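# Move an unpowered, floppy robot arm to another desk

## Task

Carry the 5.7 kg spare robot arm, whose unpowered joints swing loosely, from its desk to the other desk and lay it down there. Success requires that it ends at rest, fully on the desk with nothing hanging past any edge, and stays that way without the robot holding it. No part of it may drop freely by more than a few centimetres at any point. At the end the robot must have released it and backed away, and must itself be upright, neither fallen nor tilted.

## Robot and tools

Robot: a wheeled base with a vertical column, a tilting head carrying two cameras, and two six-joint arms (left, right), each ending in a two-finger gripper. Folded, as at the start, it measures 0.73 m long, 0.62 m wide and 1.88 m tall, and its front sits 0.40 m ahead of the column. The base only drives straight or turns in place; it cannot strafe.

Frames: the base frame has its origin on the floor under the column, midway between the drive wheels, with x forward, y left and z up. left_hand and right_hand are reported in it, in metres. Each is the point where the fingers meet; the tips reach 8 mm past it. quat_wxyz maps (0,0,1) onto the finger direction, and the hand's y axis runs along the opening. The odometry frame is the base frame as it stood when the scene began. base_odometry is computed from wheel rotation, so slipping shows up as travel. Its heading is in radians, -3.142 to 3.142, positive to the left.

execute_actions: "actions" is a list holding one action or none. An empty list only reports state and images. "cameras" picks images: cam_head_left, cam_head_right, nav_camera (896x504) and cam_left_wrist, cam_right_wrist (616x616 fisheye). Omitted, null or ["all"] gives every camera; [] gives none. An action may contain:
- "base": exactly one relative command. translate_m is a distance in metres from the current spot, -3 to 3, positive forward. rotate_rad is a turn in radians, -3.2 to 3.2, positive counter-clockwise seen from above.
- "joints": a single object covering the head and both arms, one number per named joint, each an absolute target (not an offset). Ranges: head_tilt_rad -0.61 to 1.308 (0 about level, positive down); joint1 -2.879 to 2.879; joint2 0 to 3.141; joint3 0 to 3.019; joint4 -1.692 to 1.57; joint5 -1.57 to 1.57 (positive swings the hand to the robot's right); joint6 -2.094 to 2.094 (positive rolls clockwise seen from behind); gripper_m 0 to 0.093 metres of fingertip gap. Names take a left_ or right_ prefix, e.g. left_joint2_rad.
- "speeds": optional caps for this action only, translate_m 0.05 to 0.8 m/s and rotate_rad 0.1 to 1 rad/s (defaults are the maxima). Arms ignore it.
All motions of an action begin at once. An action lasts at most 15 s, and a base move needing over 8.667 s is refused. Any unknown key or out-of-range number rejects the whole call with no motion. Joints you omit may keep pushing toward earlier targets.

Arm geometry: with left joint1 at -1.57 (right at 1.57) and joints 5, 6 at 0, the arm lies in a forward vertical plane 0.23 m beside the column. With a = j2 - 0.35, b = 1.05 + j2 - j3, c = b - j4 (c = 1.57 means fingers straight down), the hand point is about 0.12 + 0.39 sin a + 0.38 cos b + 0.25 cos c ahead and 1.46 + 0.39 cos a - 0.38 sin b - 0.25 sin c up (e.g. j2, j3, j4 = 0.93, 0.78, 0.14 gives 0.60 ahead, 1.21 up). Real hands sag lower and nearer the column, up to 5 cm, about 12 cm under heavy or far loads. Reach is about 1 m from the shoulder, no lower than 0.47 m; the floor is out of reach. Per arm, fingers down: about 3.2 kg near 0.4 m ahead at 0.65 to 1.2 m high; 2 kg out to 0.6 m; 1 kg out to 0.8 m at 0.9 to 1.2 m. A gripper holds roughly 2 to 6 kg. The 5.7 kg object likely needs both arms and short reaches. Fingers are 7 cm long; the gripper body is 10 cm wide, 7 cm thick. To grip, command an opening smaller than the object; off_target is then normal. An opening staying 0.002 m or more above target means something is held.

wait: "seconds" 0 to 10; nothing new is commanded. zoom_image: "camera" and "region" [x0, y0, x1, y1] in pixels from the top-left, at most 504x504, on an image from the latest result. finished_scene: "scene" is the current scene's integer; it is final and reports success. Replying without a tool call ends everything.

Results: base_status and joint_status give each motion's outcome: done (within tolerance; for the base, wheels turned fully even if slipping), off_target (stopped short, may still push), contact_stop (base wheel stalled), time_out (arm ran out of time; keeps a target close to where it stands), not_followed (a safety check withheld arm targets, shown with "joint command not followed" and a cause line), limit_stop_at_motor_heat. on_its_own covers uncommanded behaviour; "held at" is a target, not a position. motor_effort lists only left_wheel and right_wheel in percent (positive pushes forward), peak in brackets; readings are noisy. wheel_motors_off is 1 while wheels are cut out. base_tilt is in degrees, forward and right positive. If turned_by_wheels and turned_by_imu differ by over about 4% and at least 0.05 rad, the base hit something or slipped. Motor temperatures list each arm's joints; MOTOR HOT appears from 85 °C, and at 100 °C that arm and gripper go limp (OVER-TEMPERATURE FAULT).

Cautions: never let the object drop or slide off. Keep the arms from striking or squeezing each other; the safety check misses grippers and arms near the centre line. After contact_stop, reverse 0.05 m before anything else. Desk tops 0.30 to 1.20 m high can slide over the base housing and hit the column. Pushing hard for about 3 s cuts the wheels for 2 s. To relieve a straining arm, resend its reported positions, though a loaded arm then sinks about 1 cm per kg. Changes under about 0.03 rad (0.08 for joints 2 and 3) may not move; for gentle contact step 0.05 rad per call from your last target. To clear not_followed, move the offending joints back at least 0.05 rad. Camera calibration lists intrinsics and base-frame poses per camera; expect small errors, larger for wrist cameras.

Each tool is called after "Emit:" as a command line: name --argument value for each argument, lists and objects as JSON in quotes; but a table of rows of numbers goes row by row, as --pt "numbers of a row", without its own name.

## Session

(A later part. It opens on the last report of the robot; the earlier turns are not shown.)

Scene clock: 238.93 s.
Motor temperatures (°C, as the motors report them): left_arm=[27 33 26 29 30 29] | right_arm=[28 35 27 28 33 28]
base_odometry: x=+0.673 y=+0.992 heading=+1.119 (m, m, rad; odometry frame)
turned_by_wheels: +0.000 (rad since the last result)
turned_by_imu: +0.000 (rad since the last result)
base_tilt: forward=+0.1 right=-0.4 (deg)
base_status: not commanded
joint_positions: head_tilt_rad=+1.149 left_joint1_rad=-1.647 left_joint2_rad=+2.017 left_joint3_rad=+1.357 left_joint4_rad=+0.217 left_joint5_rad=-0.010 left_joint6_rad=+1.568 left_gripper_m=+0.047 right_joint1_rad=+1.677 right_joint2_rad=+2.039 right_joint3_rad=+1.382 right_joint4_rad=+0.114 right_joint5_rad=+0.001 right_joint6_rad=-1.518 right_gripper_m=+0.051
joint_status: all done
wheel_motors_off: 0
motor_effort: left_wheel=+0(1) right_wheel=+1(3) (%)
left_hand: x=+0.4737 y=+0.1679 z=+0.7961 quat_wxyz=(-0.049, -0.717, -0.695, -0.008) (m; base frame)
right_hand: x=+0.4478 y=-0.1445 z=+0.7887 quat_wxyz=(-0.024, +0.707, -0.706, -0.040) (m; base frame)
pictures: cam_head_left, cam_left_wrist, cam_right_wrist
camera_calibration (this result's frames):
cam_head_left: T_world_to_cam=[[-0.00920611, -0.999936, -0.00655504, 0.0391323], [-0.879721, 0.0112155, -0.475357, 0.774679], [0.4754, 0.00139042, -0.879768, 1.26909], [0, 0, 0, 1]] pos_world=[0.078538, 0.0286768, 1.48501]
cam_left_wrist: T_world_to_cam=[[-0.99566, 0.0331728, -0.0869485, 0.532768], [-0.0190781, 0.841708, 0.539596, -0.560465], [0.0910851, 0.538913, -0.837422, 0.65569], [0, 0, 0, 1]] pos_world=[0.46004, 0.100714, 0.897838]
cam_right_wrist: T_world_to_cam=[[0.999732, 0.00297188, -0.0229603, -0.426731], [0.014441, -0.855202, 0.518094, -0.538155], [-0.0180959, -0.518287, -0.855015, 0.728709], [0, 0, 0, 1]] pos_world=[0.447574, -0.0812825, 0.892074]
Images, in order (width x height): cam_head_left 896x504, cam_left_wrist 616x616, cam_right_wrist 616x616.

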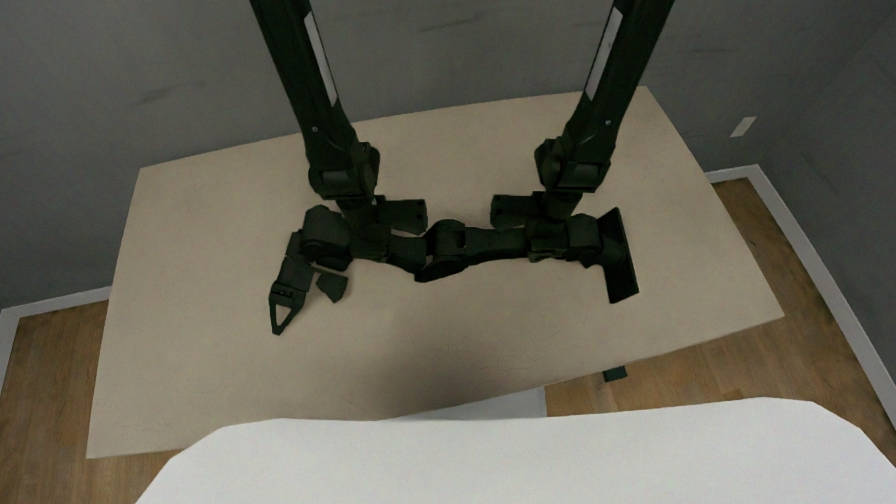

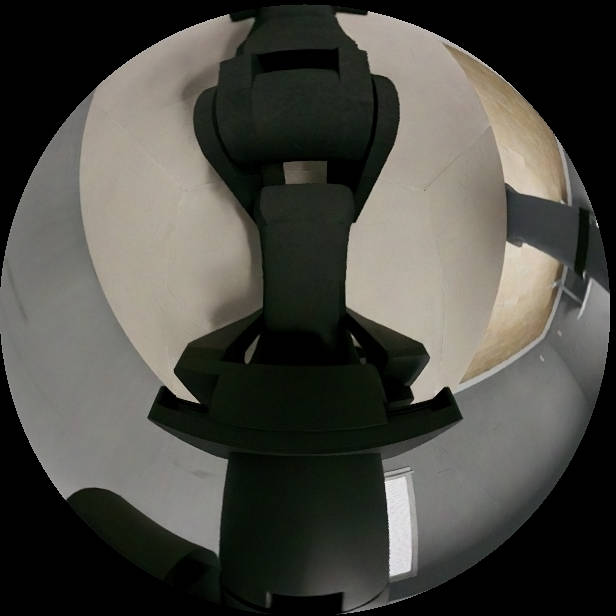

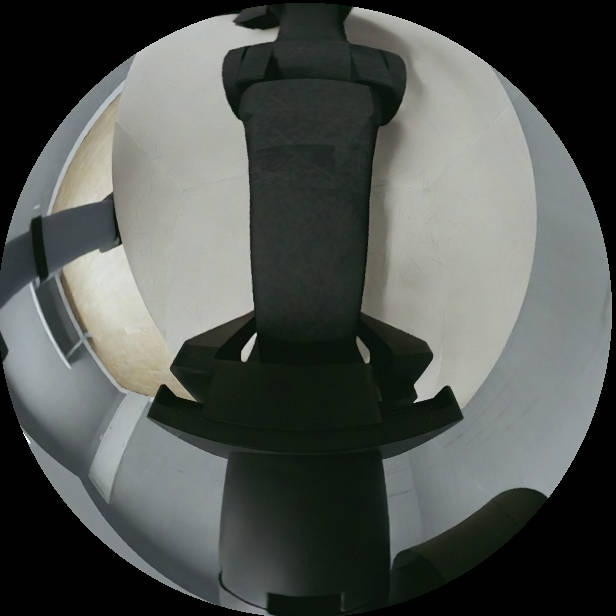

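Elbow looks settled. Release gently.

Emit:
execute_actions --actions '[{"joints":{"left_gripper_m":0.06,"right_gripper_m":0.065}}]' --cameras '["cam_head_left"]'

Emit:
execute_actions --actions '[{"joints":{"left_gripper_m":0.093,"right_gripper_m":0.093}}]' --cameras '["cam_head_left","cam_left_wrist","cam_right_wrist"]'

Scene clock: 242.40 s.
Motor temperatures (°C, as the motors report them): left_arm=[27 33 26 29 30 28] | right_arm=[28 35 27 28 33 29]
base_odometry: x=+0.673 y=+0.992 heading=+1.119 (m, m, rad; odometry frame)
turned_by_wheels: +0.000 (rad since the last result)
turned_by_imu: +0.000 (rad since the last result)
base_tilt: forward=+0.0 right=-0.5 (deg)
base_status: not commanded
joint_positions: head_tilt_rad=+1.149 left_joint1_rad=-1.647 left_joint2_rad=+2.018 left_joint3_rad=+1.363 left_joint4_rad=+0.217 left_joint5_rad=-0.003 left_joint6_rad=+1.569 left_gripper_m=+0.060 right_joint1_rad=+1.657 right_joint2_rad=+2.038 right_joint3_rad=+1.380 right_joint4_rad=+0.114 right_joint5_rad=+0.000 right_joint6_rad=-1.562 right_gripper_m=+0.065
joint_status: all done
wheel_motors_off: 0
motor_effort: left_wheel=+0(0) right_wheel=+1(1) (%)
left_hand: x=+0.4765 y=+0.1664 z=+0.7956 quat_wxyz=(-0.053, -0.718, -0.694, -0.007) (m; base frame)
right_hand: x=+0.4476 y=-0.1592 z=+0.7877 quat_wxyz=(-0.019, +0.719, -0.694, -0.034) (m; base frame)
pictures: cam_head_left
camera_calibration (this result's frames):
cam_head_left: T_world_to_cam=[[-0.00920611, -0.999936, -0.00655505, 0.0391323], [-0.879721, 0.0112155, -0.475357, 0.774679], [0.475401, 0.00139042, -0.879768, 1.26909], [0, 0, 0, 1]] pos_world=[0.078538, 0.0286768, 1.48501]
Images, in order (width x height): cam_head_left 896x504.

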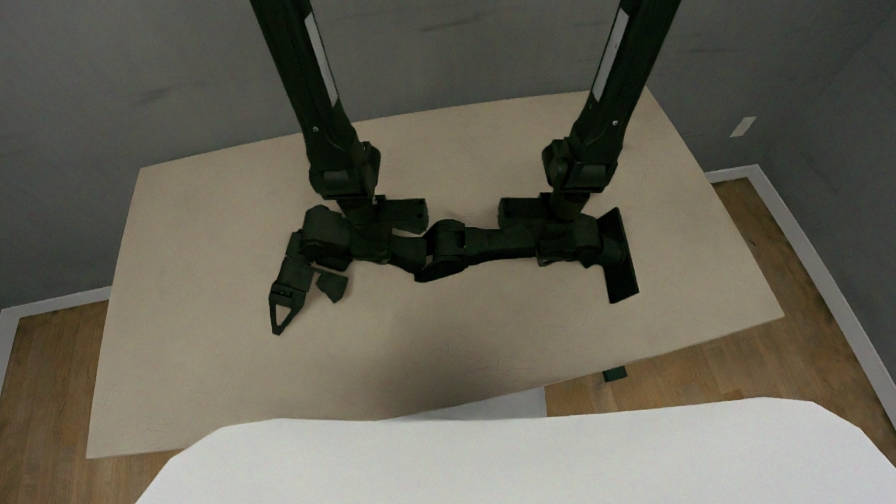

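Scene clock: 242.93 s.
Motor temperatures (°C, as the motors report them): left_arm=[27 33 26 29 30 28] | right_arm=[28 35 27 28 33 29]
base_odometry: x=+0.673 y=+0.992 heading=+1.119 (m, m, rad; odometry frame)
turned_by_wheels: +0.000 (rad since the last result)
turned_by_imu: +0.000 (rad since the last result)
base_tilt: forward=+0.1 right=-0.3 (deg)
base_status: not commanded
joint_positions: head_tilt_rad=+1.149 left_joint1_rad=-1.647 left_joint2_rad=+2.018 left_joint3_rad=+1.363 left_joint4_rad=+0.217 left_joint5_rad=-0.003 left_joint6_rad=+1.569 left_gripper_m=+0.093 right_joint1_rad=+1.657 right_joint2_rad=+2.038 right_joint3_rad=+1.380 right_joint4_rad=+0.114 right_joint5_rad=+0.000 right_joint6_rad=-1.562 right_gripper_m=+0.093
joint_status: all done
wheel_motors_off: 0
motor_effort: left_wheel=+1(0) right_wheel=+1(1) (%)
left_hand: x=+0.4765 y=+0.1664 z=+0.7956 quat_wxyz=(-0.053, -0.718, -0.694, -0.007) (m; base frame)
right_hand: x=+0.4476 y=-0.1592 z=+0.7877 quat_wxyz=(-0.019, +0.719, -0.694, -0.034) (m; base frame)
pictures: cam_head_left, cam_left_wrist, cam_right_wrist
camera_calibration (this result's frames):
cam_head_left: T_world_to_cam=[[-0.00920611, -0.999936, -0.00655505, 0.0391323], [-0.879721, 0.0112155, -0.475357, 0.774679], [0.475401, 0.00139042, -0.879768, 1.26909], [0, 0, 0, 1]] pos_world=[0.0785381, 0.0286768, 1.48501]
cam_left_wrist: T_world_to_cam=[[-0.995234, 0.0335802, -0.0915512, 0.538911], [-0.0204906, 0.845864, 0.533005, -0.553696], [0.0953383, 0.53234, -0.841145, 0.657836], [0, 0, 0, 1]] pos_world=[0.46228, 0.100063, 0.897796]
cam_right_wrist: T_world_to_cam=[[0.999087, 0.0370988, -0.0212073, -0.422139], [0.0426972, -0.84647, 0.530722, -0.571416], [0.00173781, -0.531143, -0.84728, 0.703225], [0, 0, 0, 1]] pos_world=[0.444929, -0.0945122, 0.890139]
Images, in order (width x height): cam_head_left 896x504, cam_left_wrist 616x616, cam_right_wrist 616x616.

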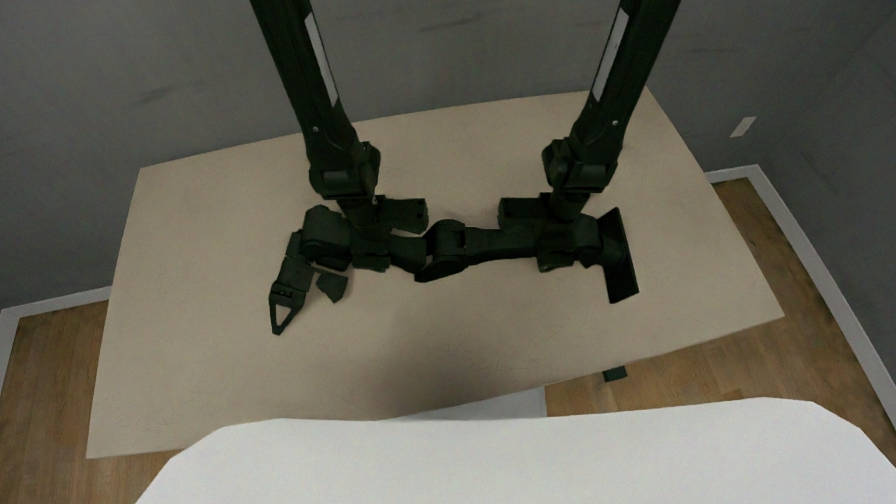

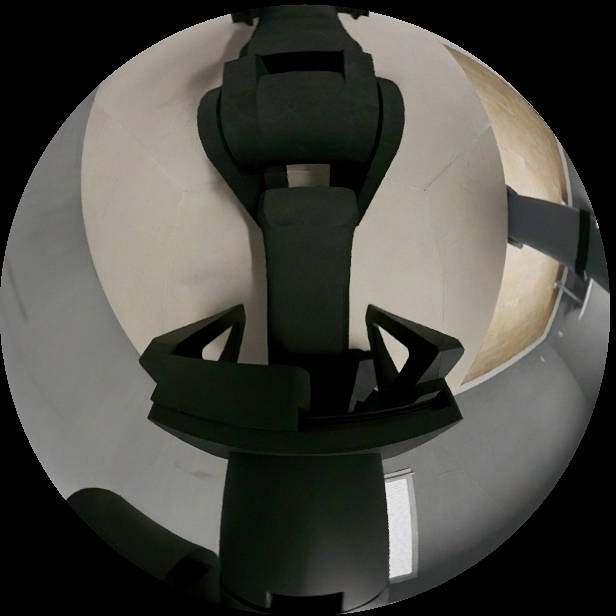

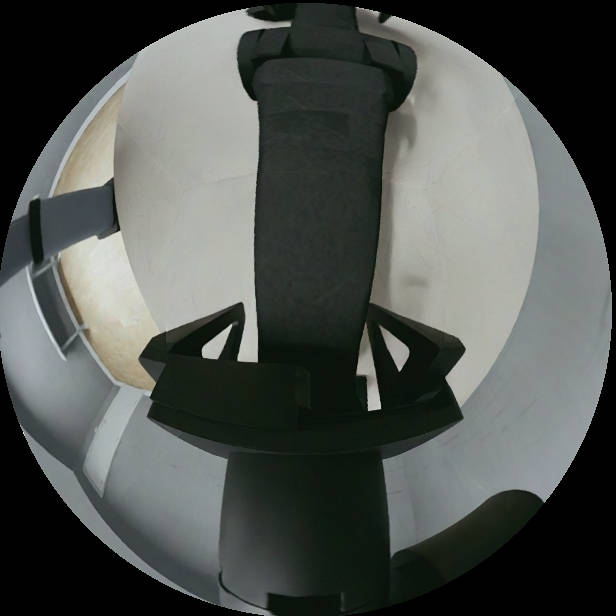

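Emit:
execute_actions --actions '[{"joints":{"left_joint2_rad":1.856,"left_joint3_rad":1.2,"right_joint2_rad":1.856,"right_joint3_rad":1.2}}]' --cameras '["cam_head_left"]'

Emit:
execute_actions --actions '[{"joints":{"left_joint2_rad":1.47,"left_joint3_rad":0.89,"right_joint2_rad":1.47,"right_joint3_rad":0.89}}]' --cameras '["cam_head_left"]'

Emit:
execute_actions --actions '[{"base":{"translate_m":-0.7},"speeds":{"translate_m":0.4},"joints":{"head_tilt_rad":0.8}}]' --cameras '["cam_head_left","nav_camera"]'

Scene clock: 247.50 s.
Motor temperatures (°C, as the motors report them): left_arm=[27 33 26 29 30 28] | right_arm=[28 35 27 28 33 28]
base_odometry: x=+0.673 y=+0.992 heading=+1.119 (m, m, rad; odometry frame)
turned_by_wheels: +0.000 (rad since the last result)
turned_by_imu: +0.000 (rad since the last result)
base_tilt: forward=+0.0 right=-0.3 (deg)
base_status: not commanded
joint_positions: head_tilt_rad=+1.149 left_joint1_rad=-1.647 left_joint2_rad=+1.849 left_joint3_rad=+1.201 left_joint4_rad=+0.218 left_joint5_rad=-0.003 left_joint6_rad=+1.569 left_gripper_m=+0.093 right_joint1_rad=+1.657 right_joint2_rad=+1.845 right_joint3_rad=+1.203 right_joint4_rad=+0.114 right_joint5_rad=+0.000 right_joint6_rad=-1.563 right_gripper_m=+0.093
joint_status: all done
wheel_motors_off: 0
motor_effort: left_wheel=+0(1) right_wheel=+1(2) (%)
left_hand: x=+0.4823 y=+0.1705 z=+0.8603 quat_wxyz=(-0.056, -0.717, -0.694, -0.010) (m; base frame)
right_hand: x=+0.4602 y=-0.1641 z=+0.8611 quat_wxyz=(-0.025, +0.719, -0.694, -0.028) (m; base frame)
pictures: cam_head_left
camera_calibration (this result's frames):
cam_head_left: T_world_to_cam=[[-0.00920611, -0.999936, -0.00655505, 0.0391323], [-0.879721, 0.0112155, -0.475357, 0.774679], [0.475401, 0.00139042, -0.879768, 1.26909], [0, 0, 0, 1]] pos_world=[0.078538, 0.0286768, 1.48501]
Images, in order (width x height): cam_head_left 896x504.

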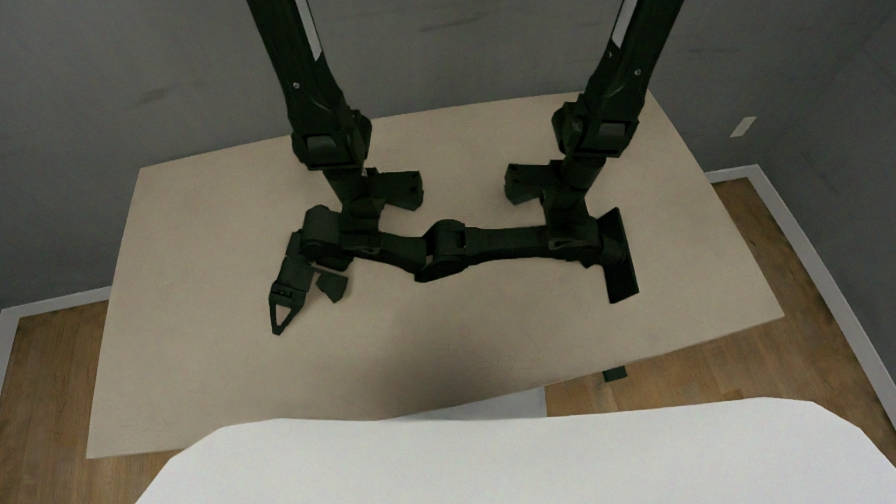

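Scene clock: 248.73 s.
Motor temperatures (°C, as the motors report them): left_arm=[27 33 26 29 30 28] | right_arm=[28 34 27 28 33 28]
base_odometry: x=+0.673 y=+0.992 heading=+1.119 (m, m, rad; odometry frame)
turned_by_wheels: +0.000 (rad since the last result)
turned_by_imu: +0.000 (rad since the last result)
base_tilt: forward=+0.1 right=-0.4 (deg)
base_status: not commanded
joint_positions: head_tilt_rad=+1.149 left_joint1_rad=-1.647 left_joint2_rad=+1.455 left_joint3_rad=+0.896 left_joint4_rad=+0.221 left_joint5_rad=-0.003 left_joint6_rad=+1.569 left_gripper_m=+0.093 right_joint1_rad=+1.657 right_joint2_rad=+1.457 right_joint3_rad=+0.895 right_joint4_rad=+0.114 right_joint5_rad=+0.000 right_joint6_rad=-1.564 right_gripper_m=+0.093
joint_status: all done
wheel_motors_off: 0
motor_effort: left_wheel=+0(0) right_wheel=+2(2) (%)
left_hand: x=+0.4991 y=+0.1794 z=+1.0058 quat_wxyz=(-0.089, -0.714, -0.693, -0.042) (m; base frame)
right_hand: x=+0.4711 y=-0.1743 z=+1.0019 quat_wxyz=(-0.053, +0.718, -0.694, -0.001) (m; base frame)
pictures: cam_head_left
camera_calibration (this result's frames):
cam_head_left: T_world_to_cam=[[-0.00920611, -0.999936, -0.00655504, 0.0391323], [-0.879721, 0.0112155, -0.475357, 0.774679], [0.4754, 0.00139042, -0.879768, 1.26909], [0, 0, 0, 1]] pos_world=[0.078538, 0.0286768, 1.48501]
Images, in order (width x height): cam_head_left 896x504.

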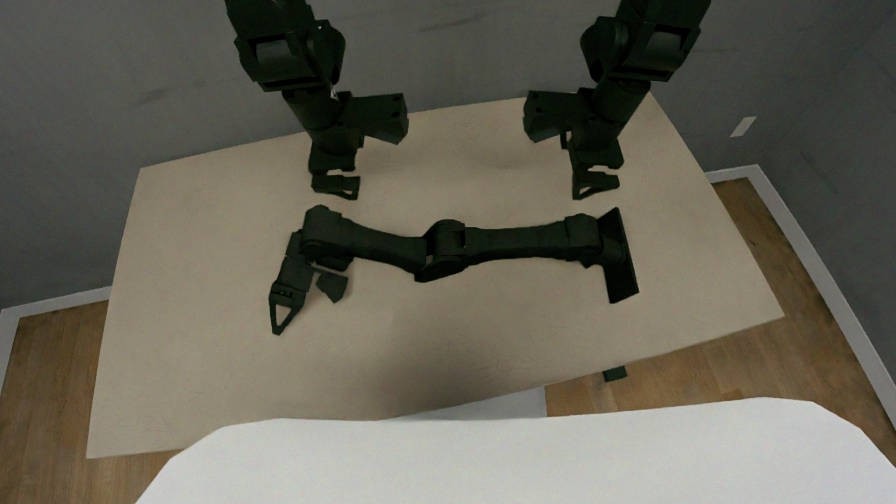

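Scene clock: 251.67 s.
Motor temperatures (°C, as the motors report them): left_arm=[27 33 26 29 30 28] | right_arm=[28 34 27 28 32 28]
base_odometry: x=+0.367 y=+0.363 heading=+1.119 (m, m, rad; odometry frame)
turned_by_wheels: -0.001 (rad since the last result)
turned_by_imu: +0.002 (rad since the last result)
base_tilt: forward=+0.0 right=-0.3 (deg)
base_status: done
joint_positions: head_tilt_rad=+0.815 left_joint1_rad=-1.647 left_joint2_rad=+1.458 left_joint3_rad=+0.891 left_joint4_rad=+0.221 left_joint5_rad=-0.003 left_joint6_rad=+1.569 left_gripper_m=+0.093 right_joint1_rad=+1.657 right_joint2_rad=+1.461 right_joint3_rad=+0.890 right_joint4_rad=+0.114 right_joint5_rad=+0.000 right_joint6_rad=-1.564 right_gripper_m=+0.093
joint_status: all done
wheel_motors_off: 0
motor_effort: left_wheel=+0(46) right_wheel=+0(54) (%)
left_hand: x=+0.4946 y=+0.1795 z=+1.0044 quat_wxyz=(-0.086, -0.714, -0.693, -0.039) (m; base frame)
right_hand: x=+0.4664 y=-0.1744 z=+1.0007 quat_wxyz=(-0.050, +0.718, -0.694, -0.004) (m; base frame)
pictures: cam_head_left, nav_camera
camera_calibration (this result's frames):
cam_head_left: T_world_to_cam=[[-0.00654873, -0.999936, -0.0092106, 0.043089], [-0.675294, 0.0112155, -0.737463, 1.1681], [0.737519, 0.00139042, -0.675325, 0.941136], [0, 0, 0, 1]] pos_world=[0.0949879, 0.0286768, 1.4974]
Images, in order (width x height): cam_head_left 896x504, nav_camera 896x504.

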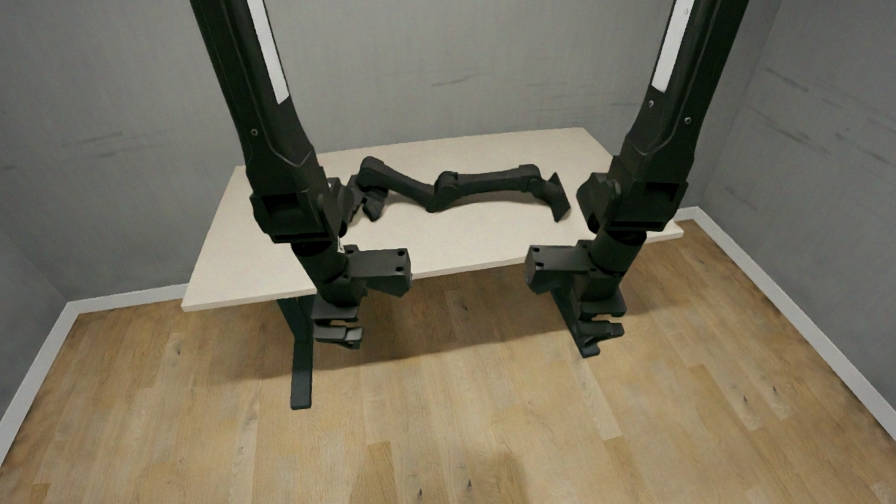

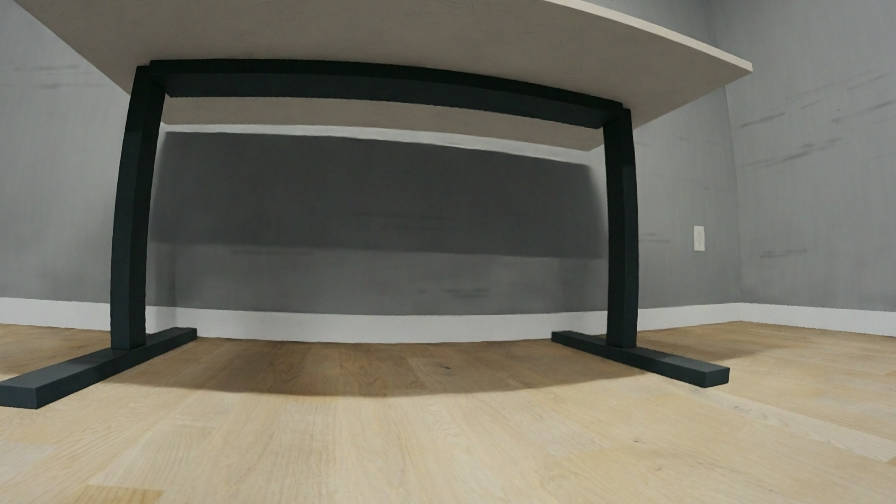

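Emit:
finished_scene --scene 1

The scene is finished: the task was done.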